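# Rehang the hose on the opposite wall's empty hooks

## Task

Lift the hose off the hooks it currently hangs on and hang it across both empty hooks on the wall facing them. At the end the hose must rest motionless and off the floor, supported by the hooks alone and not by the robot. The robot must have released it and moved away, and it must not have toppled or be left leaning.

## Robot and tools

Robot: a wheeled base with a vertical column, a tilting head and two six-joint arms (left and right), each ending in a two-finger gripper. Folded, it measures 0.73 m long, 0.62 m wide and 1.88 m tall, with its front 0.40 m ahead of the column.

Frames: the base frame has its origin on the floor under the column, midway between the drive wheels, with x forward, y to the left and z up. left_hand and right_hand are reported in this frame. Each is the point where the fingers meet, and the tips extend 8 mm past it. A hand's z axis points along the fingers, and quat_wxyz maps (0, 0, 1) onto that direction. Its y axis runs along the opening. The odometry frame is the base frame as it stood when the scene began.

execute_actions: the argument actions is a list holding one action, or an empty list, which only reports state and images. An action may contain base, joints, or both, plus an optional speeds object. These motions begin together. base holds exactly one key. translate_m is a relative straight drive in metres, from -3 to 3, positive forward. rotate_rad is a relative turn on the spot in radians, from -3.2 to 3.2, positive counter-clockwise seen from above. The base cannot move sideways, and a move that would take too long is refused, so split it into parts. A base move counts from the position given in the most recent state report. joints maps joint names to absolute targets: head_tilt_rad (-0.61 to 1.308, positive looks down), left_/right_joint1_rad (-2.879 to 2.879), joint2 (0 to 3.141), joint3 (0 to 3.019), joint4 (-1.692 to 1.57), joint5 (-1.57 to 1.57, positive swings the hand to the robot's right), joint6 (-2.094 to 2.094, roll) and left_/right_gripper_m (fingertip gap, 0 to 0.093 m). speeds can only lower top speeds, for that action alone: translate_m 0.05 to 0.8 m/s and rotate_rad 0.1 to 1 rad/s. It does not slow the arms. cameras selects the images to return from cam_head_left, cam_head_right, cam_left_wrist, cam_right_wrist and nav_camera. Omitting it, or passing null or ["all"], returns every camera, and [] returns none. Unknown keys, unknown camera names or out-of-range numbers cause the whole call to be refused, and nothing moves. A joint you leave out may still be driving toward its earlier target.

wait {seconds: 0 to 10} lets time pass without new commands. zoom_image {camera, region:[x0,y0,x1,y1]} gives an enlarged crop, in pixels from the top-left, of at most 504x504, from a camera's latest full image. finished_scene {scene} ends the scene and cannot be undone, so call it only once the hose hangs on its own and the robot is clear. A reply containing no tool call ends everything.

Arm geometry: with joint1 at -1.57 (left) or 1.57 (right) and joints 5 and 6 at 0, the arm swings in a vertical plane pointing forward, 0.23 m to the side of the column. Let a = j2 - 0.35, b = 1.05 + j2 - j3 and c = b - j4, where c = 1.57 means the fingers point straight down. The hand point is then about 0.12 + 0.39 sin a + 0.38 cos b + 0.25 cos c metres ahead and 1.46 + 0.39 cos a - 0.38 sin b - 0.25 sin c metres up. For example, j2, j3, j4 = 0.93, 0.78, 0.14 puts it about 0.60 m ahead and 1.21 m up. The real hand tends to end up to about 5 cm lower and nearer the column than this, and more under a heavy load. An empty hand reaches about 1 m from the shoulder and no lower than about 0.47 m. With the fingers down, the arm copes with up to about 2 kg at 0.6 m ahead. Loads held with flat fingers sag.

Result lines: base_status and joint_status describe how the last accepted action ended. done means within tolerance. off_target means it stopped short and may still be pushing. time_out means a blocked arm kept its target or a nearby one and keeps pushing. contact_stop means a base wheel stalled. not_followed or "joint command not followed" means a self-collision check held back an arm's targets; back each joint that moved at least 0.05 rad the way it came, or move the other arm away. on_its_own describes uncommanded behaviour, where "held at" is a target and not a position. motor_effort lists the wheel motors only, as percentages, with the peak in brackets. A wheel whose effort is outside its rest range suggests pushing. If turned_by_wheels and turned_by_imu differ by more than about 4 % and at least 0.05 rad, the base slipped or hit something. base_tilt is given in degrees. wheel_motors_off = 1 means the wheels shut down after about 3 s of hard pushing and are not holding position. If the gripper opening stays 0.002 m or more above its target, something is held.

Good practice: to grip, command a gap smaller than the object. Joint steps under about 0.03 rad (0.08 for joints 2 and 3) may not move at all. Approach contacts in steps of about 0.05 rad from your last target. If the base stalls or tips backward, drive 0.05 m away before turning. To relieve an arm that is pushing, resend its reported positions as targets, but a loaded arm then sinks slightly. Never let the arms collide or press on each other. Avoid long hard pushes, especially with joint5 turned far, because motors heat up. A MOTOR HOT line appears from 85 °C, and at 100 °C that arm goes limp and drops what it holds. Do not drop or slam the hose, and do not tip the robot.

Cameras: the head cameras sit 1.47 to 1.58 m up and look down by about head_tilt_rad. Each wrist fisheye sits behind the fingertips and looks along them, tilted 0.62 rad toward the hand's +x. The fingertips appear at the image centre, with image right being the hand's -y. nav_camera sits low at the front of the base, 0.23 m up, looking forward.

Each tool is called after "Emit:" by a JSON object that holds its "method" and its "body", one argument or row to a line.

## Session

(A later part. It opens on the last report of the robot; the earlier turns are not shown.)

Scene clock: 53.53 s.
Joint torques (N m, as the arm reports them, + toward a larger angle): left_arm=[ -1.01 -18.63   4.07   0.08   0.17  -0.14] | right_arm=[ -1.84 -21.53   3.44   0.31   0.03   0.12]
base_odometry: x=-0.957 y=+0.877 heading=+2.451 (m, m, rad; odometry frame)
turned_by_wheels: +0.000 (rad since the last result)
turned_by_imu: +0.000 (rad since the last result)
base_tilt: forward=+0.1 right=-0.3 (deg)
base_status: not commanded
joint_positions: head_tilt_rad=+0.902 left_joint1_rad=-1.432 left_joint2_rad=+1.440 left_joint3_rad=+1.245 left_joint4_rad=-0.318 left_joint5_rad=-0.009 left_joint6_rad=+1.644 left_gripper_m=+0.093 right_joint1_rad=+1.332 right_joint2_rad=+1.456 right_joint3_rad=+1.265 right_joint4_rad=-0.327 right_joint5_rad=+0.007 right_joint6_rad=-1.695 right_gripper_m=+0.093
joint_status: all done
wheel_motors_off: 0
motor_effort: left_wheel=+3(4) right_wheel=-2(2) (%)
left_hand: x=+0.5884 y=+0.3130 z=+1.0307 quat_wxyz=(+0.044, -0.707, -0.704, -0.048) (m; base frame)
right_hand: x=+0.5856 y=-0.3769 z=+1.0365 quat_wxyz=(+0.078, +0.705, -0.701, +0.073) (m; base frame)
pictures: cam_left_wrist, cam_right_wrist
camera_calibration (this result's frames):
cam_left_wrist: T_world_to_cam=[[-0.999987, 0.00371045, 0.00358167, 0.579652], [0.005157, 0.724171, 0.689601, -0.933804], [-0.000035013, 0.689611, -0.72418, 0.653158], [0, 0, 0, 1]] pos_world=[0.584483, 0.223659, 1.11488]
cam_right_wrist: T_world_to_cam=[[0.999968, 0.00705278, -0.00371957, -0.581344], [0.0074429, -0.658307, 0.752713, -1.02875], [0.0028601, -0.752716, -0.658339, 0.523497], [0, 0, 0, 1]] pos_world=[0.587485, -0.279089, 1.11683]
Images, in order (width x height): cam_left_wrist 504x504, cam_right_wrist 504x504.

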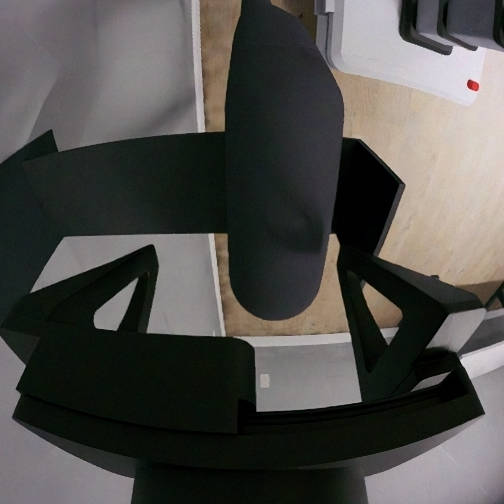

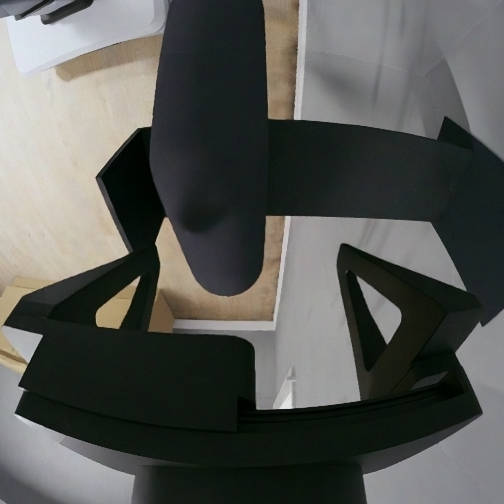

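Step down along a slightly backward path into the gap.

Emit:
{"method": "execute_actions", "body": {
  "actions": [
    {"joints":{"left_joint2_rad":1.475,"left_joint4_rad":-0.285,"right_joint2_rad":1.50,"right_joint4_rad":-0.285}}
  ],
  "cameras": ["cam_left_wrist","cam_right_wrist"]
}}

Scene clock: 55.50 s.
Joint torques (N m, as the arm reports them, + toward a larger angle): left_arm=[ -0.81 -15.27   3.9    1.24   0.17  -0.15] | right_arm=[ -2.2  -18.99   3.26   0.71   0.02   0.1 ]
base_odometry: x=-0.957 y=+0.877 heading=+2.451 (m, m, rad; odometry frame)
turned_by_wheels: +0.000 (rad since the last result)
turned_by_imu: +0.000 (rad since the last result)
base_tilt: forward=+0.1 right=-0.2 (deg)
base_status: not commanded
joint_positions: head_tilt_rad=+0.902 left_joint1_rad=-1.432 left_joint2_rad=+1.460 left_joint3_rad=+1.245 left_joint4_rad=-0.297 left_joint5_rad=-0.009 left_joint6_rad=+1.644 left_gripper_m=+0.093 right_joint1_rad=+1.332 right_joint2_rad=+1.488 right_joint3_rad=+1.265 right_joint4_rad=-0.289 right_joint5_rad=+0.007 right_joint6_rad=-1.695 right_gripper_m=+0.093
joint_status: all done
wheel_motors_off: 0
motor_effort: left_wheel=+1(3) right_wheel=-3(2) (%)
left_hand: x=+0.5848 y=+0.3139 z=+1.0216 quat_wxyz=(+0.044, -0.707, -0.704, -0.048) (m; base frame)
right_hand: x=+0.5807 y=-0.3794 z=+1.0218 quat_wxyz=(+0.076, +0.705, -0.701, +0.075) (m; base frame)
pictures: cam_left_wrist, cam_right_wrist
camera_calibration (this result's frames):
cam_left_wrist: T_world_to_cam=[[-0.999989, 0.00380161, 0.00282626, 0.576821], [0.00470204, 0.724134, 0.689643, -0.927869], [0.00057517, 0.689649, -0.724144, 0.645548], [0, 0, 0, 1]] pos_world=[0.580807, 0.224507, 1.10574]
cam_right_wrist: T_world_to_cam=[[0.999962, 0.00838183, 0.00257506, -0.582423], [0.00357338, -0.657722, 0.753253, -1.0174], [0.0080073, -0.753214, -0.657726, 0.508167], [0, 0, 0, 1]] pos_world=[0.581967, -0.281527, 1.10209]
Images, in order (width x height): cam_left_wrist 504x504, cam_right_wrist 504x504.

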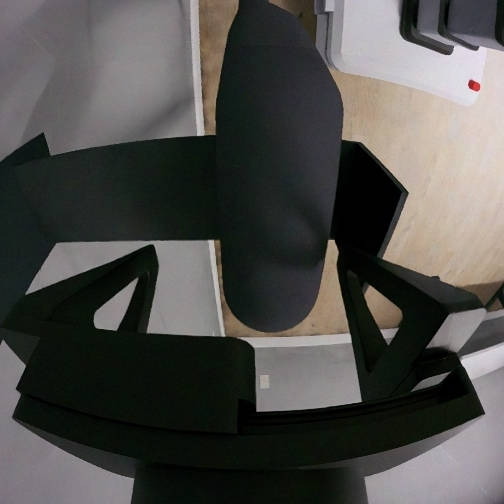

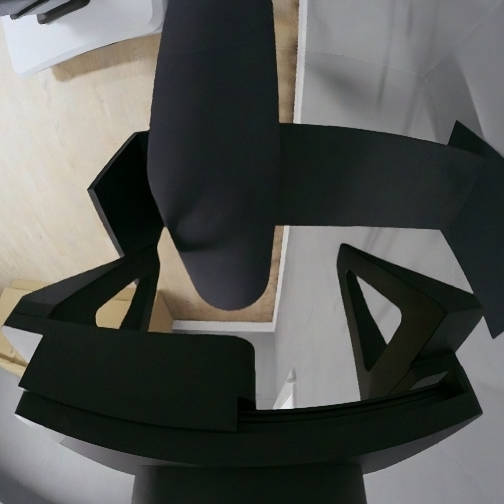

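Emit:
{"method": "execute_actions", "body": {
  "actions": [
    {"joints":{"left_joint2_rad":1.52,"left_joint4_rad":-0.25,"right_joint2_rad":1.545,"right_joint4_rad":-0.24}}
  ],
  "cameras": ["cam_left_wrist","cam_right_wrist"]
}}

Scene clock: 57.70 s.
Joint torques (N m, as the arm reports them, + toward a larger angle): left_arm=[ -1.06 -15.82   3.28   1.15   0.16  -0.13] | right_arm=[ -2.1  -19.44   2.69   0.65   0.05   0.1 ]
base_odometry: x=-0.957 y=+0.877 heading=+2.451 (m, m, rad; odometry frame)
turned_by_wheels: +0.000 (rad since the last result)
turned_by_imu: +0.000 (rad since the last result)
base_tilt: forward=+0.3 right=-0.2 (deg)
base_status: not commanded
joint_positions: head_tilt_rad=+0.902 left_joint1_rad=-1.432 left_joint2_rad=+1.511 left_joint3_rad=+1.245 left_joint4_rad=-0.261 left_joint5_rad=-0.009 left_joint6_rad=+1.644 left_gripper_m=+0.093 right_joint1_rad=+1.332 right_joint2_rad=+1.538 right_joint3_rad=+1.265 right_joint4_rad=-0.244 right_joint5_rad=+0.007 right_joint6_rad=-1.695 right_gripper_m=+0.093
joint_status: all done
wheel_motors_off: 0
motor_effort: left_wheel=+2(2) right_wheel=-2(3) (%)
left_hand: x=+0.5708 y=+0.3157 z=+0.9984 quat_wxyz=(+0.048, -0.707, -0.704, -0.043) (m; base frame)
right_hand: x=+0.5686 y=-0.3826 z=+0.9994 quat_wxyz=(+0.078, +0.705, -0.701, +0.073) (m; base frame)
pictures: cam_left_wrist, cam_right_wrist
camera_calibration (this result's frames):
cam_left_wrist: T_world_to_cam=[[-0.99985, 0.0020764, 0.0171793, 0.549001], [0.01334, 0.72484, 0.688788, -0.917436], [-0.0110221, 0.688914, -0.724759, 0.634977], [0, 0, 0, 1]] pos_world=[0.568156, 0.22641, 1.08269]
cam_right_wrist: T_world_to_cam=[[0.99997, 0.00736506, -0.00223839, -0.565783], [0.0065328, -0.658169, 0.752842, -1.00408], [0.00407149, -0.752834, -0.658198, 0.493953], [0, 0, 0, 1]] pos_world=[0.570315, -0.284819, 1.07976]
Images, in order (width x height): cam_left_wrist 504x504, cam_right_wrist 504x504.

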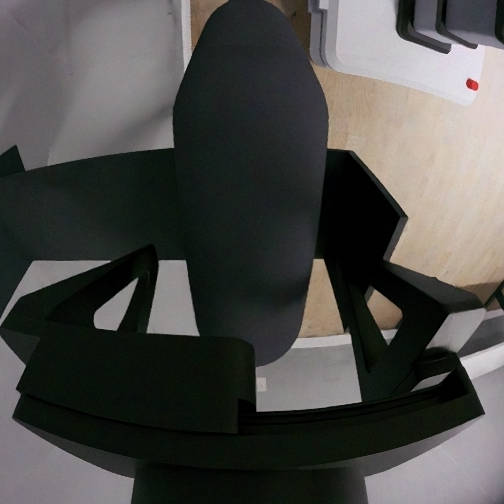

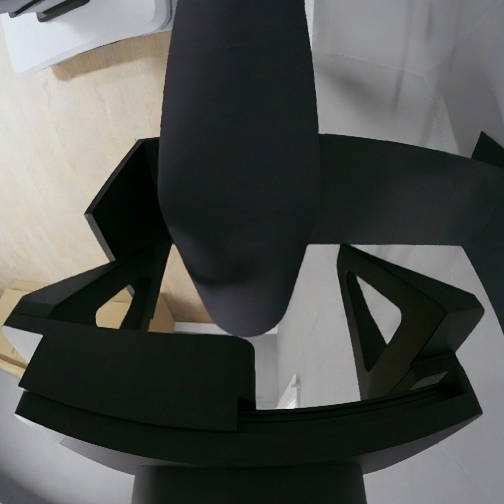

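In the gap. Continue down while creeping the base forward.

Emit:
{"method": "execute_actions", "body": {
  "actions": [
    {"base":{"translate_m":0.018},"joints":{"left_joint2_rad":1.575,"left_joint4_rad":-0.18,"right_joint2_rad":1.60,"right_joint4_rad":-0.185}}
  ],
  "cameras": ["cam_left_wrist","cam_right_wrist","cam_head_left"]
}}

Scene clock: 61.20 s.
Joint torques (N m, as the arm reports them, + toward a larger angle): left_arm=[ -0.93 -15.8    2.58   1.24   0.16  -0.13] | right_arm=[ -2.45 -18.62   2.3    0.64   0.09   0.09]
base_odometry: x=-0.971 y=+0.889 heading=+2.451 (m, m, rad; odometry frame)
turned_by_wheels: +0.000 (rad since the last result)
turned_by_imu: +0.000 (rad since the last result)
base_tilt: forward=+0.1 right=-0.1 (deg)
base_status: done
joint_positions: head_tilt_rad=+0.902 left_joint1_rad=-1.432 left_joint2_rad=+1.566 left_joint3_rad=+1.247 left_joint4_rad=-0.193 left_joint5_rad=-0.009 left_joint6_rad=+1.644 left_gripper_m=+0.093 right_joint1_rad=+1.332 right_joint2_rad=+1.590 right_joint3_rad=+1.265 right_joint4_rad=-0.189 right_joint5_rad=+0.006 right_joint6_rad=-1.694 right_gripper_m=+0.093
joint_status: all done
wheel_motors_off: 0
motor_effort: left_wheel=-1(35) right_wheel=+0(42) (%)
left_hand: x=+0.5623 y=+0.3180 z=+0.9742 quat_wxyz=(+0.043, -0.707, -0.704, -0.048) (m; base frame)
right_hand: x=+0.5560 y=-0.3858 z=+0.9763 quat_wxyz=(+0.077, +0.705, -0.701, +0.074) (m; base frame)
pictures: cam_head_left, cam_left_wrist, cam_right_wrist
camera_calibration (this result's frames):
cam_head_left: T_world_to_cam=[[-0.0533838, -0.998539, 0.00838209, 0.0184105], [-0.733412, 0.0335102, -0.678958, 1.08368], [0.677685, -0.0423929, -0.73413, 1.0254], [0, 0, 0, 1]] pos_world=[0.100865, 0.0255391, 1.4884]
cam_left_wrist: T_world_to_cam=[[-0.99999, 0.00385416, 0.00242125, 0.554832], [0.0044611, 0.724378, 0.689389, -0.897763], [0.000903112, 0.689392, -0.724388, 0.608589], [0, 0, 0, 1]] pos_world=[0.558281, 0.228625, 1.05842]
cam_right_wrist: T_world_to_cam=[[0.999973, 0.00739968, -0.000211378, -0.555271], [0.00503239, -0.658568, 0.752505, -0.987734], [0.00542909, -0.752485, -0.658587, 0.476172], [0, 0, 0, 1]] pos_world=[0.557641, -0.288069, 1.05676]
Images, in order (width x height): cam_head_left 896x504, cam_left_wrist 504x504, cam_right_wrist 504x504.

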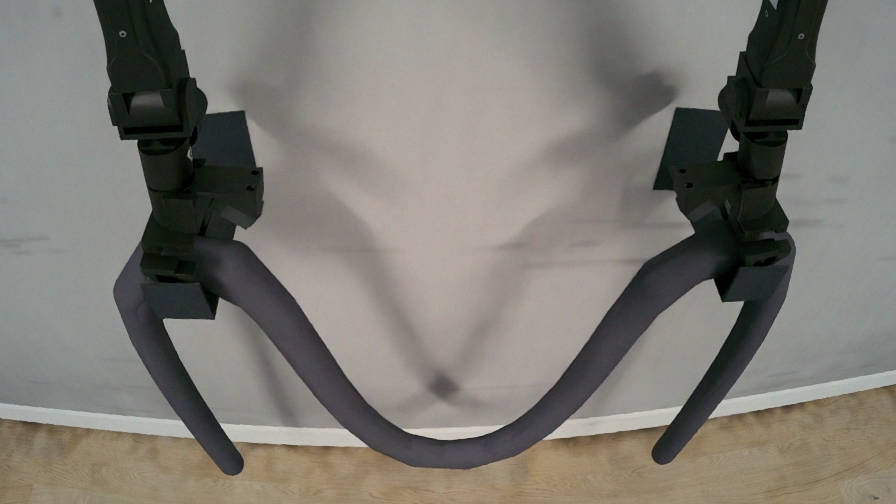

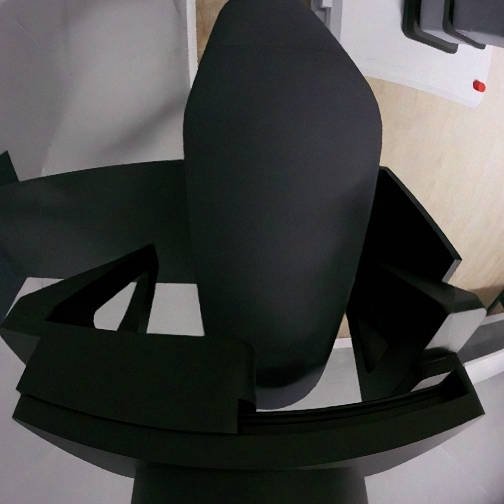

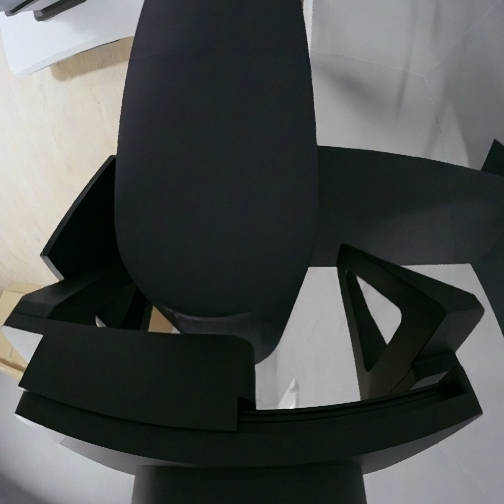

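Emit:
{"method": "execute_actions", "body": {
  "actions": [
    {"joints":{"left_joint2_rad":1.605,"left_joint4_rad":-0.155,"right_joint2_rad":1.635,"right_joint4_rad":-0.15}}
  ],
  "cameras": []
}}

Emit:
{"method": "execute_actions", "body": {
  "actions": [
    {"joints":{"left_gripper_m":0.02,"right_gripper_m":0.02}}
  ],
  "cameras": ["cam_left_wrist","cam_right_wrist"]
}}

Emit:
{"method": "execute_actions", "body": {
  "actions": [
    {"joints":{"left_joint1_rad":-1.40,"left_joint2_rad":1.25,"left_joint3_rad":1.12,"left_joint4_rad":-0.38,"right_joint1_rad":1.27,"right_joint2_rad":1.27,"right_joint3_rad":1.13,"right_joint4_rad":-0.38}}
  ],
  "cameras": ["cam_left_wrist","cam_right_wrist","cam_head_left"]
}}

Scene clock: 64.30 s.
Joint torques (N m, as the arm reports them, + toward a larger angle): left_arm=[ -0.86 -13.68   2.43   1.19   0.14  -0.12] | right_arm=[ -2.46 -16.98   2.14   0.46   0.09   0.1 ]
base_odometry: x=-0.971 y=+0.889 heading=+2.451 (m, m, rad; odometry frame)
turned_by_wheels: +0.000 (rad since the last result)
turned_by_imu: +0.000 (rad since the last result)
base_tilt: forward=+0.0 right=-0.2 (deg)
base_status: not commanded
joint_positions: head_tilt_rad=+0.902 left_joint1_rad=-1.432 left_joint2_rad=+1.577 left_joint3_rad=+1.249 left_joint4_rad=-0.166 left_joint5_rad=-0.008 left_joint6_rad=+1.642 left_gripper_m=+0.093 right_joint1_rad=+1.332 right_joint2_rad=+1.605 right_joint3_rad=+1.266 right_joint4_rad=-0.150 right_joint5_rad=+0.006 right_joint6_rad=-1.694 right_gripper_m=+0.093
joint_status: all done
wheel_motors_off: 0
motor_effort: left_wheel=+0(0) right_wheel=-1(1) (%)
left_hand: x=+0.5645 y=+0.3186 z=+0.9695 quat_wxyz=(+0.038, -0.707, -0.704, -0.055) (m; base frame)
right_hand: x=+0.5590 y=-0.3874 z=+0.9702 quat_wxyz=(+0.069, +0.705, -0.701, +0.084) (m; base frame)
pictures: none
No camera images: the call's "cameras" was empty. Leave "cameras" out to get every camera's image.

Scene clock: 65.07 s.
Joint torques (N m, as the arm reports them, + toward a larger angle): left_arm=[ -0.93 -14.3    3.5    1.23   0.15  -0.13] | right_arm=[ -2.18 -16.85   2.68   1.05   0.12   0.09]
base_odometry: x=-0.971 y=+0.889 heading=+2.451 (m, m, rad; odometry frame)
turned_by_wheels: +0.000 (rad since the last result)
turned_by_imu: +0.000 (rad since the last result)
base_tilt: forward=-0.1 right=-0.2 (deg)
base_status: not commanded
joint_positions: head_tilt_rad=+0.902 left_joint1_rad=-1.432 left_joint2_rad=+1.581 left_joint3_rad=+1.234 left_joint4_rad=-0.166 left_joint5_rad=-0.008 left_joint6_rad=+1.643 left_gripper_m=+0.057 right_joint1_rad=+1.330 right_joint2_rad=+1.608 right_joint3_rad=+1.258 right_joint4_rad=-0.161 right_joint5_rad=+0.005 right_joint6_rad=-1.694 right_gripper_m=+0.057
joint_status: left_gripper_m off_target (ended at +0.057, target +0.020); right_gripper_m off_target (ended at +0.057, target +0.020)
wheel_motors_off: 0
motor_effort: left_wheel=+1(3) right_wheel=+1(3) (%)
left_hand: x=+0.5538 y=+0.3184 z=+0.9670 quat_wxyz=(+0.044, -0.707, -0.704, -0.048) (m; base frame)
right_hand: x=+0.5492 y=-0.3876 z=+0.9682 quat_wxyz=(+0.076, +0.704, -0.702, +0.075) (m; base frame)
pictures: cam_left_wrist, cam_right_wrist
camera_calibration (this result's frames):
cam_left_wrist: T_world_to_cam=[[-0.999991, 0.00324559, 0.00272362, 0.54621], [0.00422873, 0.724435, 0.68933, -0.89293], [0.000264198, 0.689335, -0.724442, 0.603484], [0, 0, 0, 1]] pos_world=[0.549821, 0.229094, 1.05122]
cam_right_wrist: T_world_to_cam=[[0.999975, 0.00676114, 0.00222309, -0.551021], [0.00277685, -0.658225, 0.752816, -0.981621], [0.00655319, -0.75279, -0.658228, 0.468409], [0, 0, 0, 1]] pos_world=[0.550663, -0.289789, 1.04852]
Images, in order (width x height): cam_left_wrist 504x504, cam_right_wrist 504x504.

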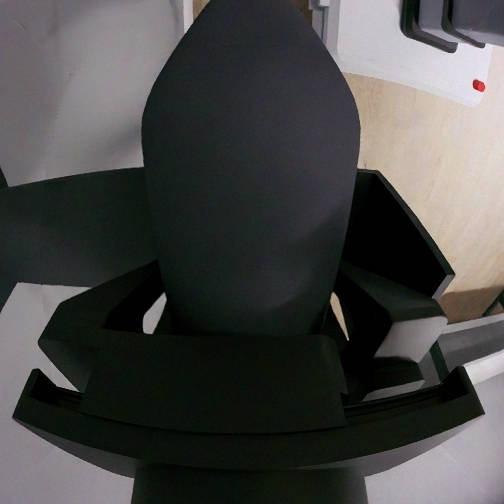

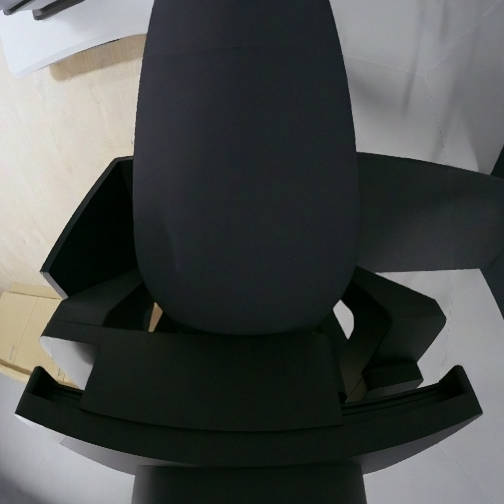

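Scene clock: 66.23 s.
Joint torques (N m, as the arm reports them, + toward a larger angle): left_arm=[  0.46 -17.16   4.81   0.1   -0.06  -0.08] | right_arm=[ -3.08 -20.62   3.96   0.28   0.63   0.01]
base_odometry: x=-0.971 y=+0.889 heading=+2.451 (m, m, rad; odometry frame)
turned_by_wheels: +0.000 (rad since the last result)
turned_by_imu: +0.000 (rad since the last result)
base_tilt: forward=+0.0 right=-0.1 (deg)
base_status: not commanded
joint_positions: head_tilt_rad=+0.902 left_joint1_rad=-1.421 left_joint2_rad=+1.270 left_joint3_rad=+1.111 left_joint4_rad=-0.368 left_joint5_rad=-0.003 left_joint6_rad=+1.636 left_gripper_m=+0.057 right_joint1_rad=+1.289 right_joint2_rad=+1.293 right_joint3_rad=+1.127 right_joint4_rad=-0.377 right_joint5_rad=-0.008 right_joint6_rad=-1.687 right_gripper_m=+0.057
joint_status: all done
wheel_motors_off: 0
motor_effort: left_wheel=+0(1) right_wheel=-4(6) (%)
left_hand: x=+0.5629 y=+0.3093 z=+1.0908 quat_wxyz=(+0.050, -0.702, -0.709, -0.044) (m; base frame)
right_hand: x=+0.5541 y=-0.3827 z=+1.0968 quat_wxyz=(+0.094, +0.693, -0.712, +0.071) (m; base frame)
pictures: cam_head_left, cam_left_wrist, cam_right_wrist
camera_calibration (this result's frames):
cam_head_left: T_world_to_cam=[[-0.0533838, -0.998539, 0.00838209, 0.0184105], [-0.733412, 0.0335102, -0.678958, 1.08368], [0.677685, -0.0423929, -0.73413, 1.0254], [0, 0, 0, 1]] pos_world=[0.100865, 0.0255391, 1.4884]
cam_left_wrist: T_world_to_cam=[[-0.999808, -0.0111229, 0.0161303, 0.544771], [0.00312323, 0.72225, 0.691625, -0.97288], [-0.019343, 0.691543, -0.722077, 0.707227], [0, 0, 0, 1]] pos_world=[0.561385, 0.219644, 1.17475]
cam_right_wrist: T_world_to_cam=[[0.999336, -0.0271295, -0.0243095, -0.539792], [0.00113098, -0.64391, 0.765101, -1.0824], [-0.0364099, -0.76462, -0.643452, 0.559761], [0, 0, 0, 1]] pos_world=[0.561039, -0.283605, 1.1752]
Images, in order (width x height): cam_head_left 896x504, cam_left_wrist 504x504, cam_right_wrist 504x504.

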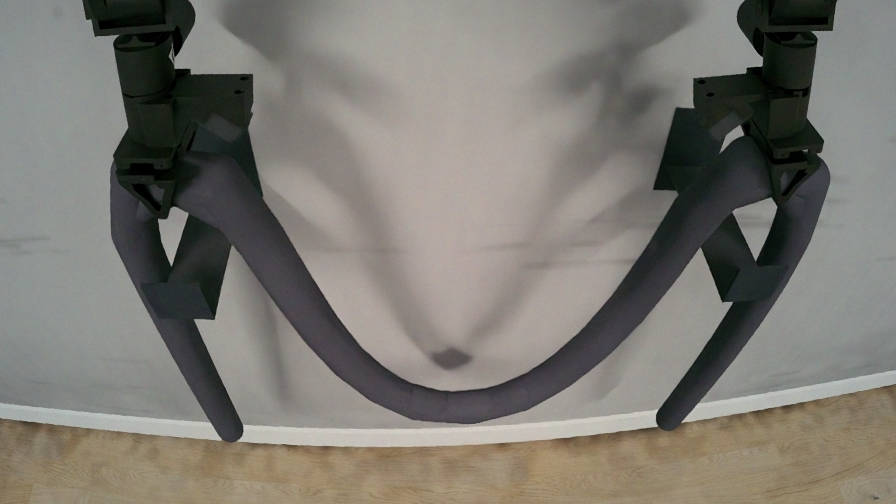

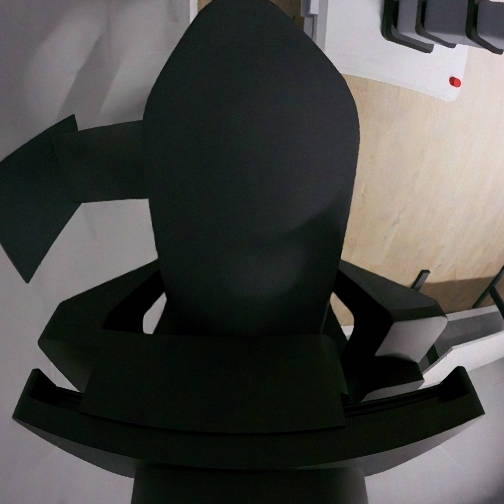

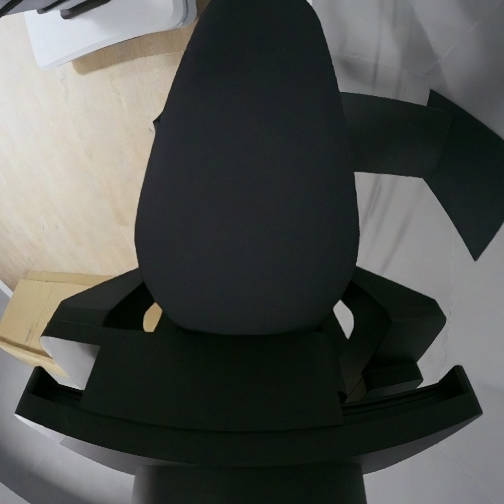

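Emit:
{"method": "execute_actions", "body": {
  "actions": [
    {"joints":{"left_joint1_rad":-1.35,"right_joint1_rad":1.23}}
  ],
  "cameras": []
}}

Emit:
{"method": "execute_actions", "body": {
  "actions": [
    {"base":{"translate_m":-0.5},"speeds":{"translate_m":0.3},"joints":{"head_tilt_rad":0.7}}
  ],
  "cameras": ["cam_head_left"]
}}

Emit:
{"method": "execute_actions", "body": {
  "actions": [
    {"base":{"rotate_rad":-2.98},"speeds":{"rotate_rad":0.7},"joints":{"left_joint1_rad":-1.28,"right_joint1_rad":1.29}}
  ],
  "cameras": ["cam_head_left"]
}}

Emit:
{"method": "execute_actions", "body": {
  "actions": [
    {"base":{"translate_m":1.2},"speeds":{"translate_m":0.5}}
  ],
  "cameras": []
}}

Emit:
{"method": "execute_actions", "body": {
  "actions": [
    {"base":{"rotate_rad":-0.186},"speeds":{"rotate_rad":0.5}}
  ]
}}

Scene clock: 70.43 s.
Joint torques (N m, as the arm reports them, + toward a larger angle): left_arm=[  0.54 -17.25   4.78   0.19  -0.16  -0.06] | right_arm=[ -3.47 -20.28   4.02   0.29   0.65   0.01]
base_odometry: x=-0.971 y=+0.889 heading=+2.451 (m, m, rad; odometry frame)
turned_by_wheels: +0.000 (rad since the last result)
turned_by_imu: +0.000 (rad since the last result)
base_tilt: forward=+0.0 right=-0.2 (deg)
base_status: not commanded
joint_positions: head_tilt_rad=+0.902 left_joint1_rad=-1.362 left_joint2_rad=+1.270 left_joint3_rad=+1.111 left_joint4_rad=-0.368 left_joint5_rad=-0.002 left_joint6_rad=+1.636 left_gripper_m=+0.057 right_joint1_rad=+1.248 right_joint2_rad=+1.293 right_joint3_rad=+1.127 right_joint4_rad=-0.377 right_joint5_rad=-0.008 right_joint6_rad=-1.687 right_gripper_m=+0.057
joint_status: all done
wheel_motors_off: 0
motor_effort: left_wheel=+0(1) right_wheel=-4(3) (%)
left_hand: x=+0.5600 y=+0.3417 z=+1.0959 quat_wxyz=(+0.068, -0.690, -0.718, -0.061) (m; base frame)
right_hand: x=+0.5507 y=-0.4052 z=+1.1028 quat_wxyz=(+0.107, +0.683, -0.717, +0.083) (m; base frame)
pictures: none
No camera images: the call's "cameras" was empty. Leave "cameras" out to get every camera's image.

Scene clock: 73.30 s.
Joint torques (N m, as the arm reports them, + toward a larger angle): left_arm=[  0.27 -17.49   4.98   0.17  -0.15  -0.09] | right_arm=[ -3.37 -20.65   4.1    0.37   0.65   0.  ]
base_odometry: x=-0.585 y=+0.570 heading=+2.452 (m, m, rad; odometry frame)
turned_by_wheels: +0.001 (rad since the last result)
turned_by_imu: +0.001 (rad since the last result)
base_tilt: forward=+0.1 right=-0.2 (deg)
base_status: done
joint_positions: head_tilt_rad=+0.716 left_joint1_rad=-1.362 left_joint2_rad=+1.272 left_joint3_rad=+1.108 left_joint4_rad=-0.368 left_joint5_rad=-0.002 left_joint6_rad=+1.636 left_gripper_m=+0.057 right_joint1_rad=+1.248 right_joint2_rad=+1.295 right_joint3_rad=+1.125 right_joint4_rad=-0.379 right_joint5_rad=-0.008 right_joint6_rad=-1.687 right_gripper_m=+0.057
joint_status: all done
wheel_motors_off: 0
motor_effort: left_wheel=+1(45) right_wheel=+0(44) (%)
left_hand: x=+0.5578 y=+0.3417 z=+1.0946 quat_wxyz=(+0.069, -0.690, -0.718, -0.059) (m; base frame)
right_hand: x=+0.5484 y=-0.4050 z=+1.1015 quat_wxyz=(+0.108, +0.683, -0.718, +0.080) (m; base frame)
pictures: cam_head_left
camera_calibration (this result's frames):
cam_head_left: T_world_to_cam=[[-0.0540136, -0.998539, -0.00161768, 0.0338416], [-0.595456, 0.0335102, -0.802689, 1.26733], [0.80157, -0.0423929, -0.596396, 0.807101], [0, 0, 0, 1]] pos_world=[0.109517, 0.0255391, 1.49868]
Images, in order (width x height): cam_head_left 896x504.

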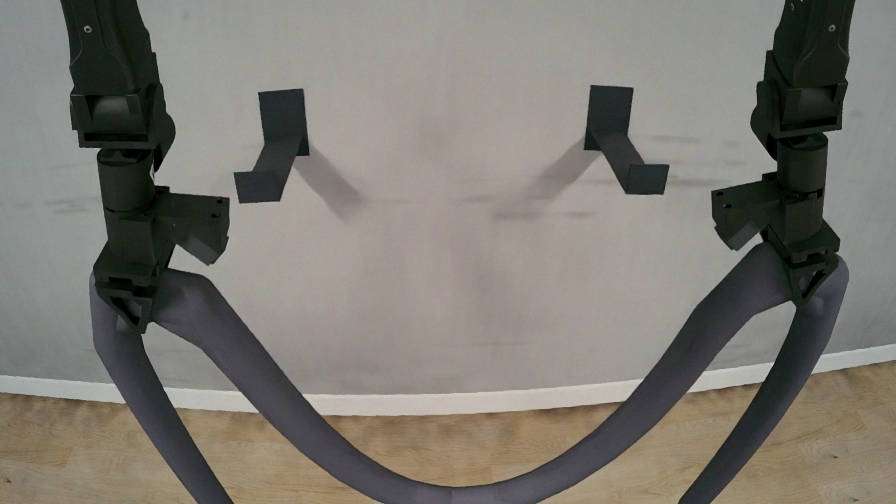

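Scene clock: 78.57 s.
Joint torques (N m, as the arm reports them, + toward a larger angle): left_arm=[  0.59 -16.78   4.99   0.18  -0.35  -0.09] | right_arm=[ -2.13 -20.9    4.04   0.3    0.48   0.01]
base_odometry: x=-0.585 y=+0.570 heading=-0.528 (m, m, rad; odometry frame)
turned_by_wheels: -2.980 (rad since the last result)
turned_by_imu: -2.960 (rad since the last result)
base_tilt: forward=-0.1 right=-0.2 (deg)
base_status: done
joint_positions: head_tilt_rad=+0.716 left_joint1_rad=-1.289 left_joint2_rad=+1.272 left_joint3_rad=+1.108 left_joint4_rad=-0.368 left_joint5_rad=+0.002 left_joint6_rad=+1.636 left_gripper_m=+0.057 right_joint1_rad=+1.300 right_joint2_rad=+1.295 right_joint3_rad=+1.125 right_joint4_rad=-0.379 right_joint5_rad=-0.004 right_joint6_rad=-1.687 right_gripper_m=+0.057
joint_status: all done
wheel_motors_off: 0
motor_effort: left_wheel=-1(47) right_wheel=+0(47) (%)
left_hand: x=+0.5528 y=+0.3813 z=+1.1031 quat_wxyz=(+0.091, -0.674, -0.729, -0.079) (m; base frame)
right_hand: x=+0.5526 y=-0.3773 z=+1.0942 quat_wxyz=(+0.093, +0.695, -0.710, +0.067) (m; base frame)
pictures: cam_head_left
camera_calibration (this result's frames):
cam_head_left: T_world_to_cam=[[-0.0540136, -0.998539, -0.00161768, 0.0338416], [-0.595456, 0.0335102, -0.802689, 1.26733], [0.80157, -0.0423929, -0.596396, 0.807101], [0, 0, 0, 1]] pos_world=[0.109517, 0.0255391, 1.49868]
Images, in order (width x height): cam_head_left 896x504.

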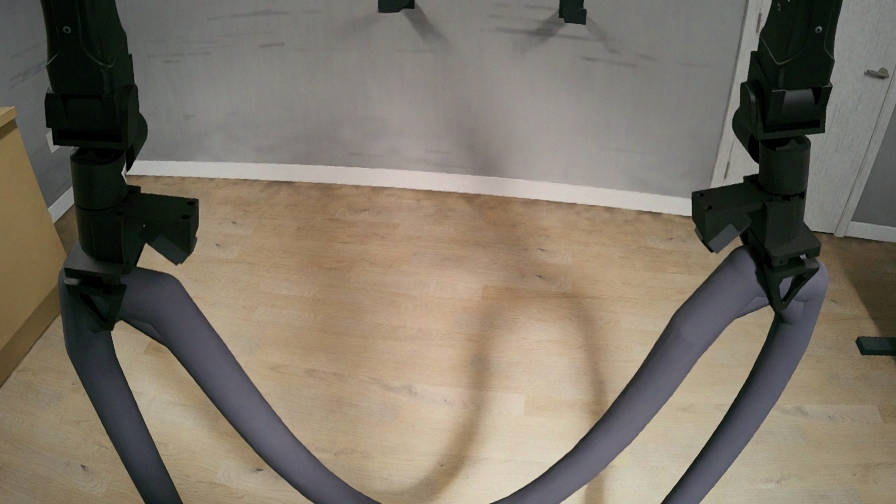

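Scene clock: 82.50 s.
Joint torques (N m, as the arm reports them, + toward a larger angle): left_arm=[  0.26 -17.61   5.08   0.24  -0.36  -0.08] | right_arm=[ -2.75 -21.02   4.23   0.3    0.48   0.01]
base_odometry: x=+0.451 y=-0.034 heading=-0.528 (m, m, rad; odometry frame)
turned_by_wheels: -0.001 (rad since the last result)
turned_by_imu: +0.001 (rad since the last result)
base_tilt: forward=+0.1 right=-0.3 (deg)
base_status: done
joint_positions: head_tilt_rad=+0.716 left_joint1_rad=-1.289 left_joint2_rad=+1.273 left_joint3_rad=+1.106 left_joint4_rad=-0.369 left_joint5_rad=+0.002 left_joint6_rad=+1.636 left_gripper_m=+0.057 right_joint1_rad=+1.301 right_joint2_rad=+1.296 right_joint3_rad=+1.124 right_joint4_rad=-0.378 right_joint5_rad=-0.005 right_joint6_rad=-1.687 right_gripper_m=+0.057
joint_status: not commanded
wheel_motors_off: 0
motor_effort: left_wheel=+0(51) right_wheel=+1(66) (%)
left_hand: x=+0.5506 y=+0.3811 z=+1.1024 quat_wxyz=(+0.092, -0.674, -0.729, -0.077) (m; base frame)
right_hand: x=+0.5518 y=-0.3768 z=+1.0936 quat_wxyz=(+0.093, +0.695, -0.710, +0.066) (m; base frame)
pictures: none
No camera images: the call's "cameras" was empty. Leave "cameras" out to get every camera's image.

Scene clock: 83.70 s.
Joint torques (N m, as the arm reports them, + toward a larger angle): left_arm=[  0.7  -16.9    5.06   0.12  -0.35  -0.07] | right_arm=[ -2.31 -21.26   4.21   0.28   0.49   0.02]
base_odometry: x=+0.452 y=-0.035 heading=-0.714 (m, m, rad; odometry frame)
turned_by_wheels: -0.185 (rad since the last result)
turned_by_imu: -0.180 (rad since the last result)
base_tilt: forward=+0.1 right=-0.3 (deg)
base_status: done
joint_positions: head_tilt_rad=+0.716 left_joint1_rad=-1.289 left_joint2_rad=+1.273 left_joint3_rad=+1.106 left_joint4_rad=-0.369 left_joint5_rad=+0.003 left_joint6_rad=+1.636 left_gripper_m=+0.057 right_joint1_rad=+1.303 right_joint2_rad=+1.296 right_joint3_rad=+1.124 right_joint4_rad=-0.378 right_joint5_rad=-0.005 right_joint6_rad=-1.687 right_gripper_m=+0.057
joint_status: not commanded
wheel_motors_off: 0
motor_effort: left_wheel=+0(41) right_wheel=-1(55) (%)
left_hand: x=+0.5506 y=+0.3808 z=+1.1024 quat_wxyz=(+0.092, -0.674, -0.729, -0.077) (m; base frame)
right_hand: x=+0.5518 y=-0.3758 z=+1.0932 quat_wxyz=(+0.093, +0.695, -0.710, +0.065) (m; base frame)
pictures: cam_head_left, cam_head_right, cam_left_wrist, cam_right_wrist, nav_camera
camera_calibration (this result's frames):
cam_head_left: T_world_to_cam=[[-0.0540131, -0.998539, -0.00163361, 0.0338661], [-0.595219, 0.0335102, -0.802864, 1.26759], [0.801746, -0.0423929, -0.59616, 0.806728], [0, 0, 0, 1]] pos_world=[0.109529, 0.0255391, 1.49869]
cam_head_right: T_world_to_cam=[[-0.0632472, -0.997861, 0.0165348, -0.0590643], [-0.604637, 0.0251319, -0.796105, 1.25821], [0.793986, -0.0603489, -0.604933, 0.821626], [0, 0, 0, 1]] pos_world=[0.104664, -0.0409749, 1.49967]
cam_left_wrist: T_world_to_cam=[[-0.996535, -0.080776, 0.0198519, 0.553685], [-0.0368717, 0.64291, 0.765054, -1.0612], [-0.074561, 0.76167, -0.64366, 0.583108], [0, 0, 0, 1]] pos_world=[0.556115, 0.282844, 1.17621]
cam_right_wrist: T_world_to_cam=[[0.999253, -0.021683, -0.0319958, -0.526841], [0.0101721, -0.651103, 0.758921, -1.07608], [-0.0372883, -0.75868, -0.650396, 0.573011], [0, 0, 0, 1]] pos_world=[0.55876, -0.277334, 1.17249]
Images, in order (width x height): cam_head_left 896x504, cam_head_right 896x504, cam_left_wrist 504x504, cam_right_wrist 504x504, nav_camera 896x504.

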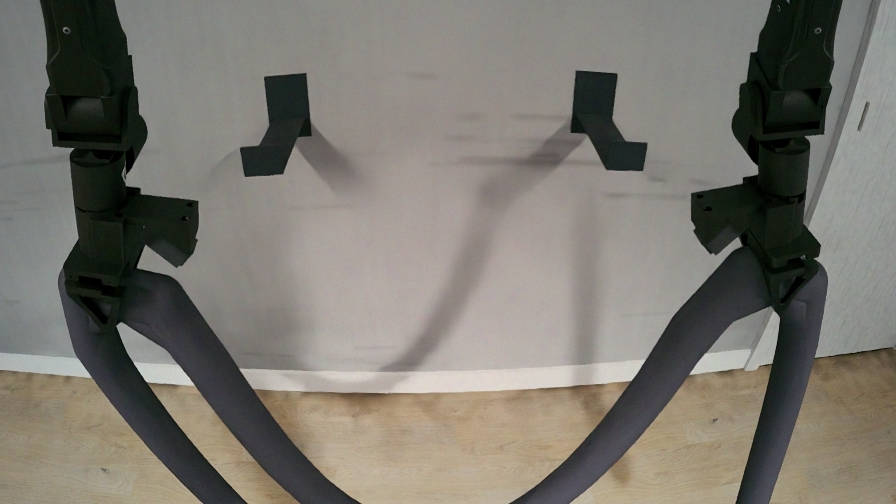

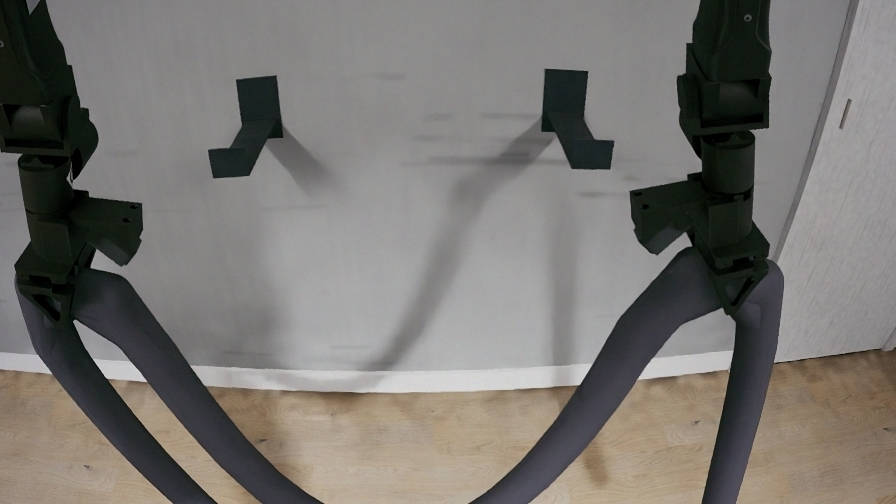

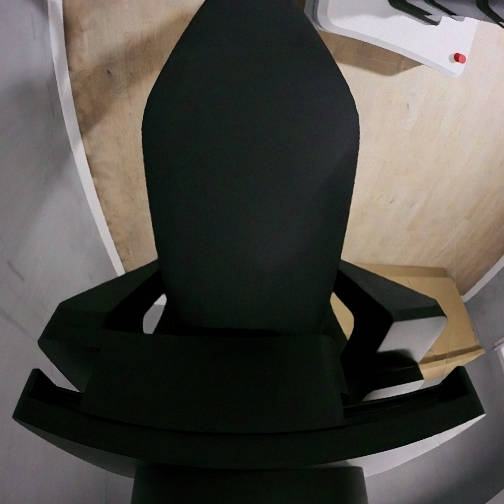

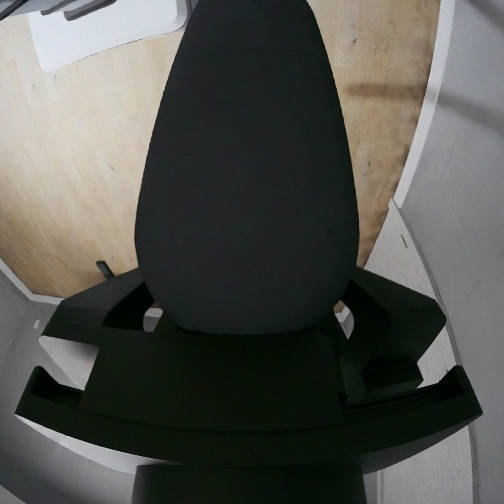

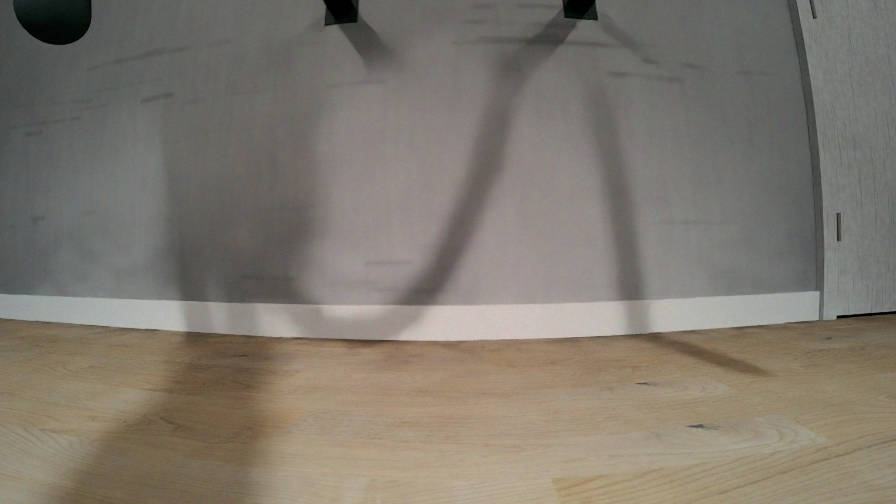

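Emit:
{"method": "execute_actions", "body": {
  "actions": [
    {"base":{"translate_m":0.44},"speeds":{"translate_m":0.25},"joints":{"left_joint1_rad":-1.32,"right_joint1_rad":1.235,"head_tilt_rad":0.9}}
  ],
  "cameras": ["cam_head_left","cam_left_wrist","cam_right_wrist","nav_camera"]
}}

Scene clock: 88.07 s.
Joint torques (N m, as the arm reports them, + toward a larger angle): left_arm=[ -0.12 -17.     5.26   0.21  -0.28  -0.07] | right_arm=[ -3.35 -20.88   4.18   0.3    0.65   0.02]
base_odometry: x=+0.784 y=-0.323 heading=-0.714 (m, m, rad; odometry frame)
turned_by_wheels: -0.001 (rad since the last result)
turned_by_imu: +0.000 (rad since the last result)
base_tilt: forward=+0.2 right=-0.1 (deg)
base_status: done
joint_positions: head_tilt_rad=+0.901 left_joint1_rad=-1.320 left_joint2_rad=+1.274 left_joint3_rad=+1.104 left_joint4_rad=-0.369 left_joint5_rad=+0.001 left_joint6_rad=+1.636 left_gripper_m=+0.057 right_joint1_rad=+1.253 right_joint2_rad=+1.297 right_joint3_rad=+1.124 right_joint4_rad=-0.378 right_joint5_rad=-0.008 right_joint6_rad=-1.687 right_gripper_m=+0.057
joint_status: all done
wheel_motors_off: 0
motor_effort: left_wheel=-2(45) right_wheel=+0(66) (%)
left_hand: x=+0.5516 y=+0.3645 z=+1.0980 quat_wxyz=(+0.084, -0.681, -0.725, -0.068) (m; base frame)
right_hand: x=+0.5476 y=-0.4026 z=+1.1000 quat_wxyz=(+0.107, +0.684, -0.717, +0.078) (m; base frame)
pictures: cam_head_left, cam_left_wrist, cam_right_wrist, nav_camera
camera_calibration (this result's frames):
cam_head_left: T_world_to_cam=[[-0.0533902, -0.998539, 0.00834092, 0.0184742], [-0.732888, 0.0335102, -0.679523, 1.08452], [0.678251, -0.0423929, -0.733607, 1.02457], [0, 0, 0, 1]] pos_world=[0.100905, 0.0255391, 1.48844]
cam_left_wrist: T_world_to_cam=[[-0.997558, -0.0655379, 0.0241276, 0.543772], [-0.0253898, 0.662174, 0.74892, -1.04297], [-0.0650593, 0.746478, -0.662221, 0.613481], [0, 0, 0, 1]] pos_world=[0.555876, 0.268316, 1.17424]
cam_right_wrist: T_world_to_cam=[[0.998381, -0.0480192, -0.0304988, -0.534805], [-0.00586156, -0.620124, 0.784482, -1.10554], [-0.0565832, -0.783033, -0.619401, 0.523605], [0, 0, 0, 1]] pos_world=[0.557087, -0.301254, 1.17529]
Images, in order (width x height): cam_head_left 896x504, cam_left_wrist 504x504, cam_right_wrist 504x504, nav_camera 896x504.

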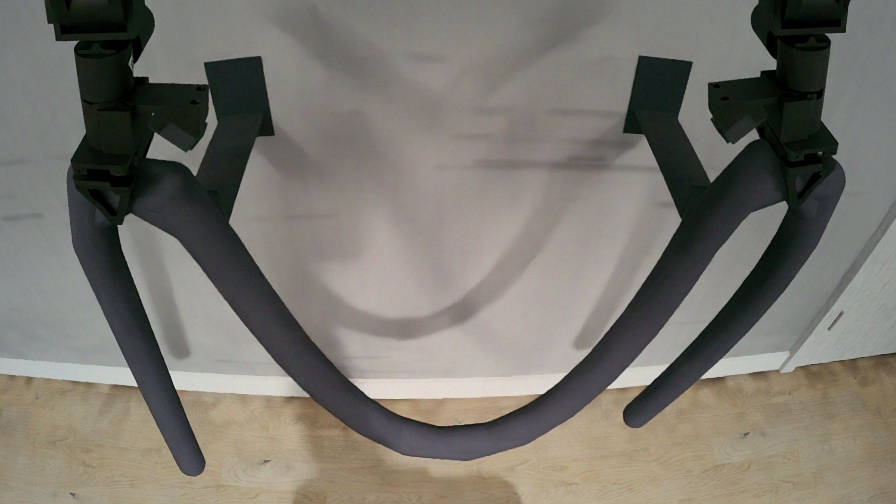

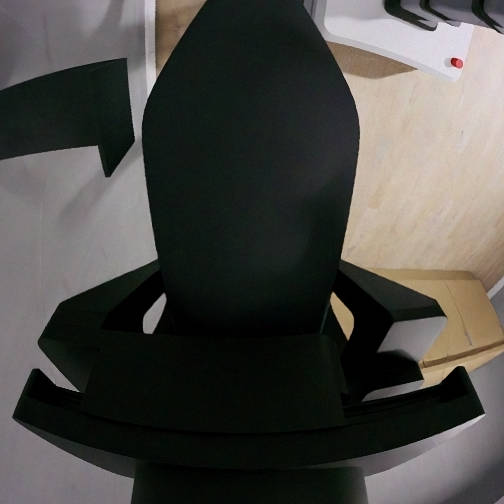

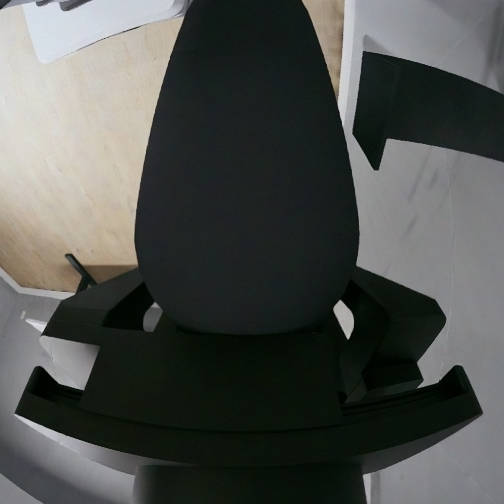

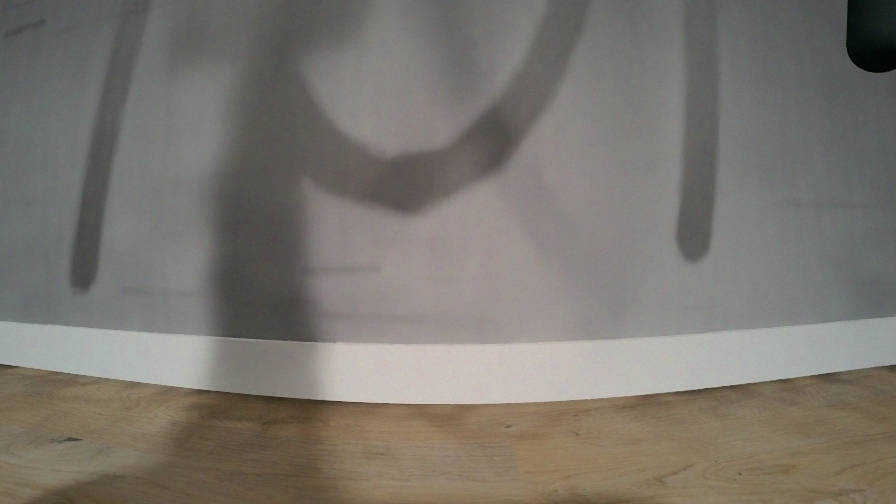

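Emit:
{"method": "execute_actions", "body": {
  "actions": [
    {"base":{"translate_m":0.2},"speeds":{"translate_m":0.1},"joints":{"left_joint1_rad":-1.35,"right_joint1_rad":1.26}}
  ],
  "cameras": ["cam_head_left","cam_left_wrist","cam_right_wrist"]
}}

Scene clock: 92.60 s.
Joint torques (N m, as the arm reports them, + toward a larger angle): left_arm=[ -0.25 -17.3    5.17   0.18  -0.26  -0.08] | right_arm=[ -2.3  -20.78   4.24   0.34   0.65   0.01]
base_odometry: x=+0.935 y=-0.454 heading=-0.715 (m, m, rad; odometry frame)
turned_by_wheels: +0.000 (rad since the last result)
turned_by_imu: +0.000 (rad since the last result)
base_tilt: forward=+0.0 right=-0.2 (deg)
base_status: done
joint_positions: head_tilt_rad=+0.902 left_joint1_rad=-1.353 left_joint2_rad=+1.275 left_joint3_rad=+1.104 left_joint4_rad=-0.370 left_joint5_rad=+0.001 left_joint6_rad=+1.636 left_gripper_m=+0.057 right_joint1_rad=+1.271 right_joint2_rad=+1.297 right_joint3_rad=+1.122 right_joint4_rad=-0.378 right_joint5_rad=-0.008 right_joint6_rad=-1.687 right_gripper_m=+0.057
joint_status: all done
wheel_motors_off: 0
motor_effort: left_wheel=+0(32) right_wheel=+1(46) (%)
left_hand: x=+0.5532 y=+0.3461 z=+1.0938 quat_wxyz=(+0.074, -0.688, -0.720, -0.058) (m; base frame)
right_hand: x=+0.5479 y=-0.3925 z=+1.0969 quat_wxyz=(+0.102, +0.688, -0.715, +0.072) (m; base frame)
pictures: cam_head_left, cam_left_wrist, cam_right_wrist
camera_calibration (this result's frames):
cam_head_left: T_world_to_cam=[[-0.0533852, -0.998539, 0.00837279, 0.0184249], [-0.733294, 0.0335102, -0.679086, 1.08387], [0.677813, -0.0423929, -0.734011, 1.02522], [0, 0, 0, 1]] pos_world=[0.100874, 0.0255391, 1.48841]
cam_left_wrist: T_world_to_cam=[[-0.998459, -0.0483394, 0.0272747, 0.535343], [-0.0131997, 0.684112, 0.729257, -1.02046], [-0.0539108, 0.727773, -0.683696, 0.648355], [0, 0, 0, 1]] pos_world=[0.556002, 0.25213, 1.17285]
cam_right_wrist: T_world_to_cam=[[0.998683, -0.0389609, -0.0333811, -0.528156], [0.00119623, -0.632775, 0.774335, -1.09454], [-0.0512915, -0.773355, -0.631895, 0.54414], [0, 0, 0, 1]] pos_world=[0.556679, -0.292362, 1.17375]
Images, in order (width x height): cam_head_left 896x504, cam_left_wrist 504x504, cam_right_wrist 504x504.

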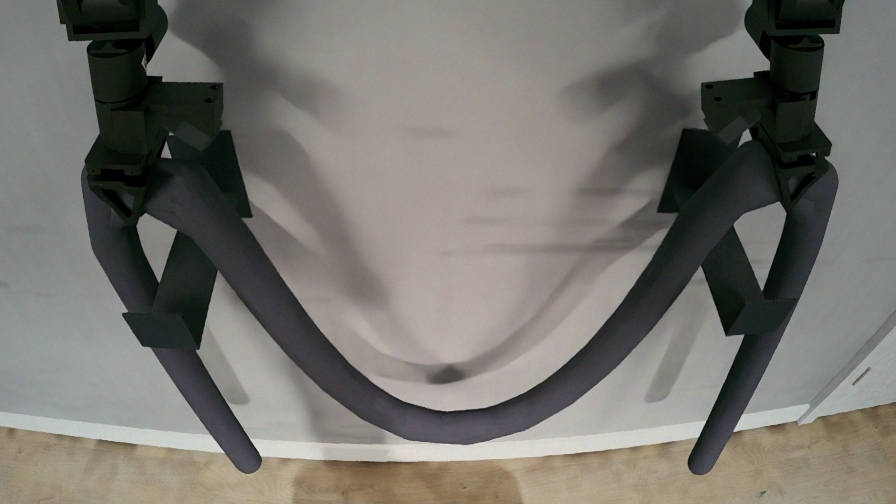

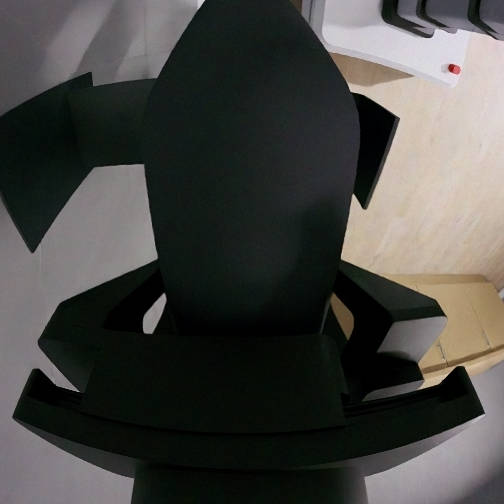

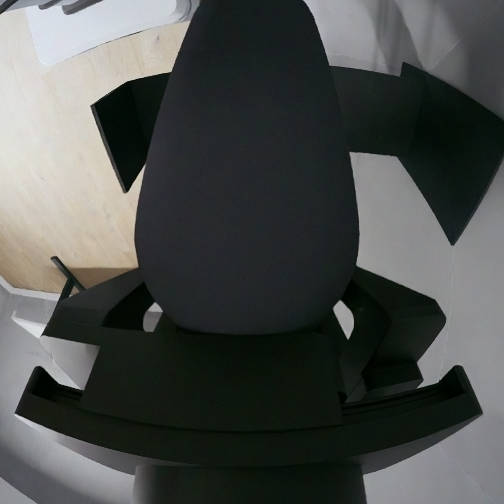

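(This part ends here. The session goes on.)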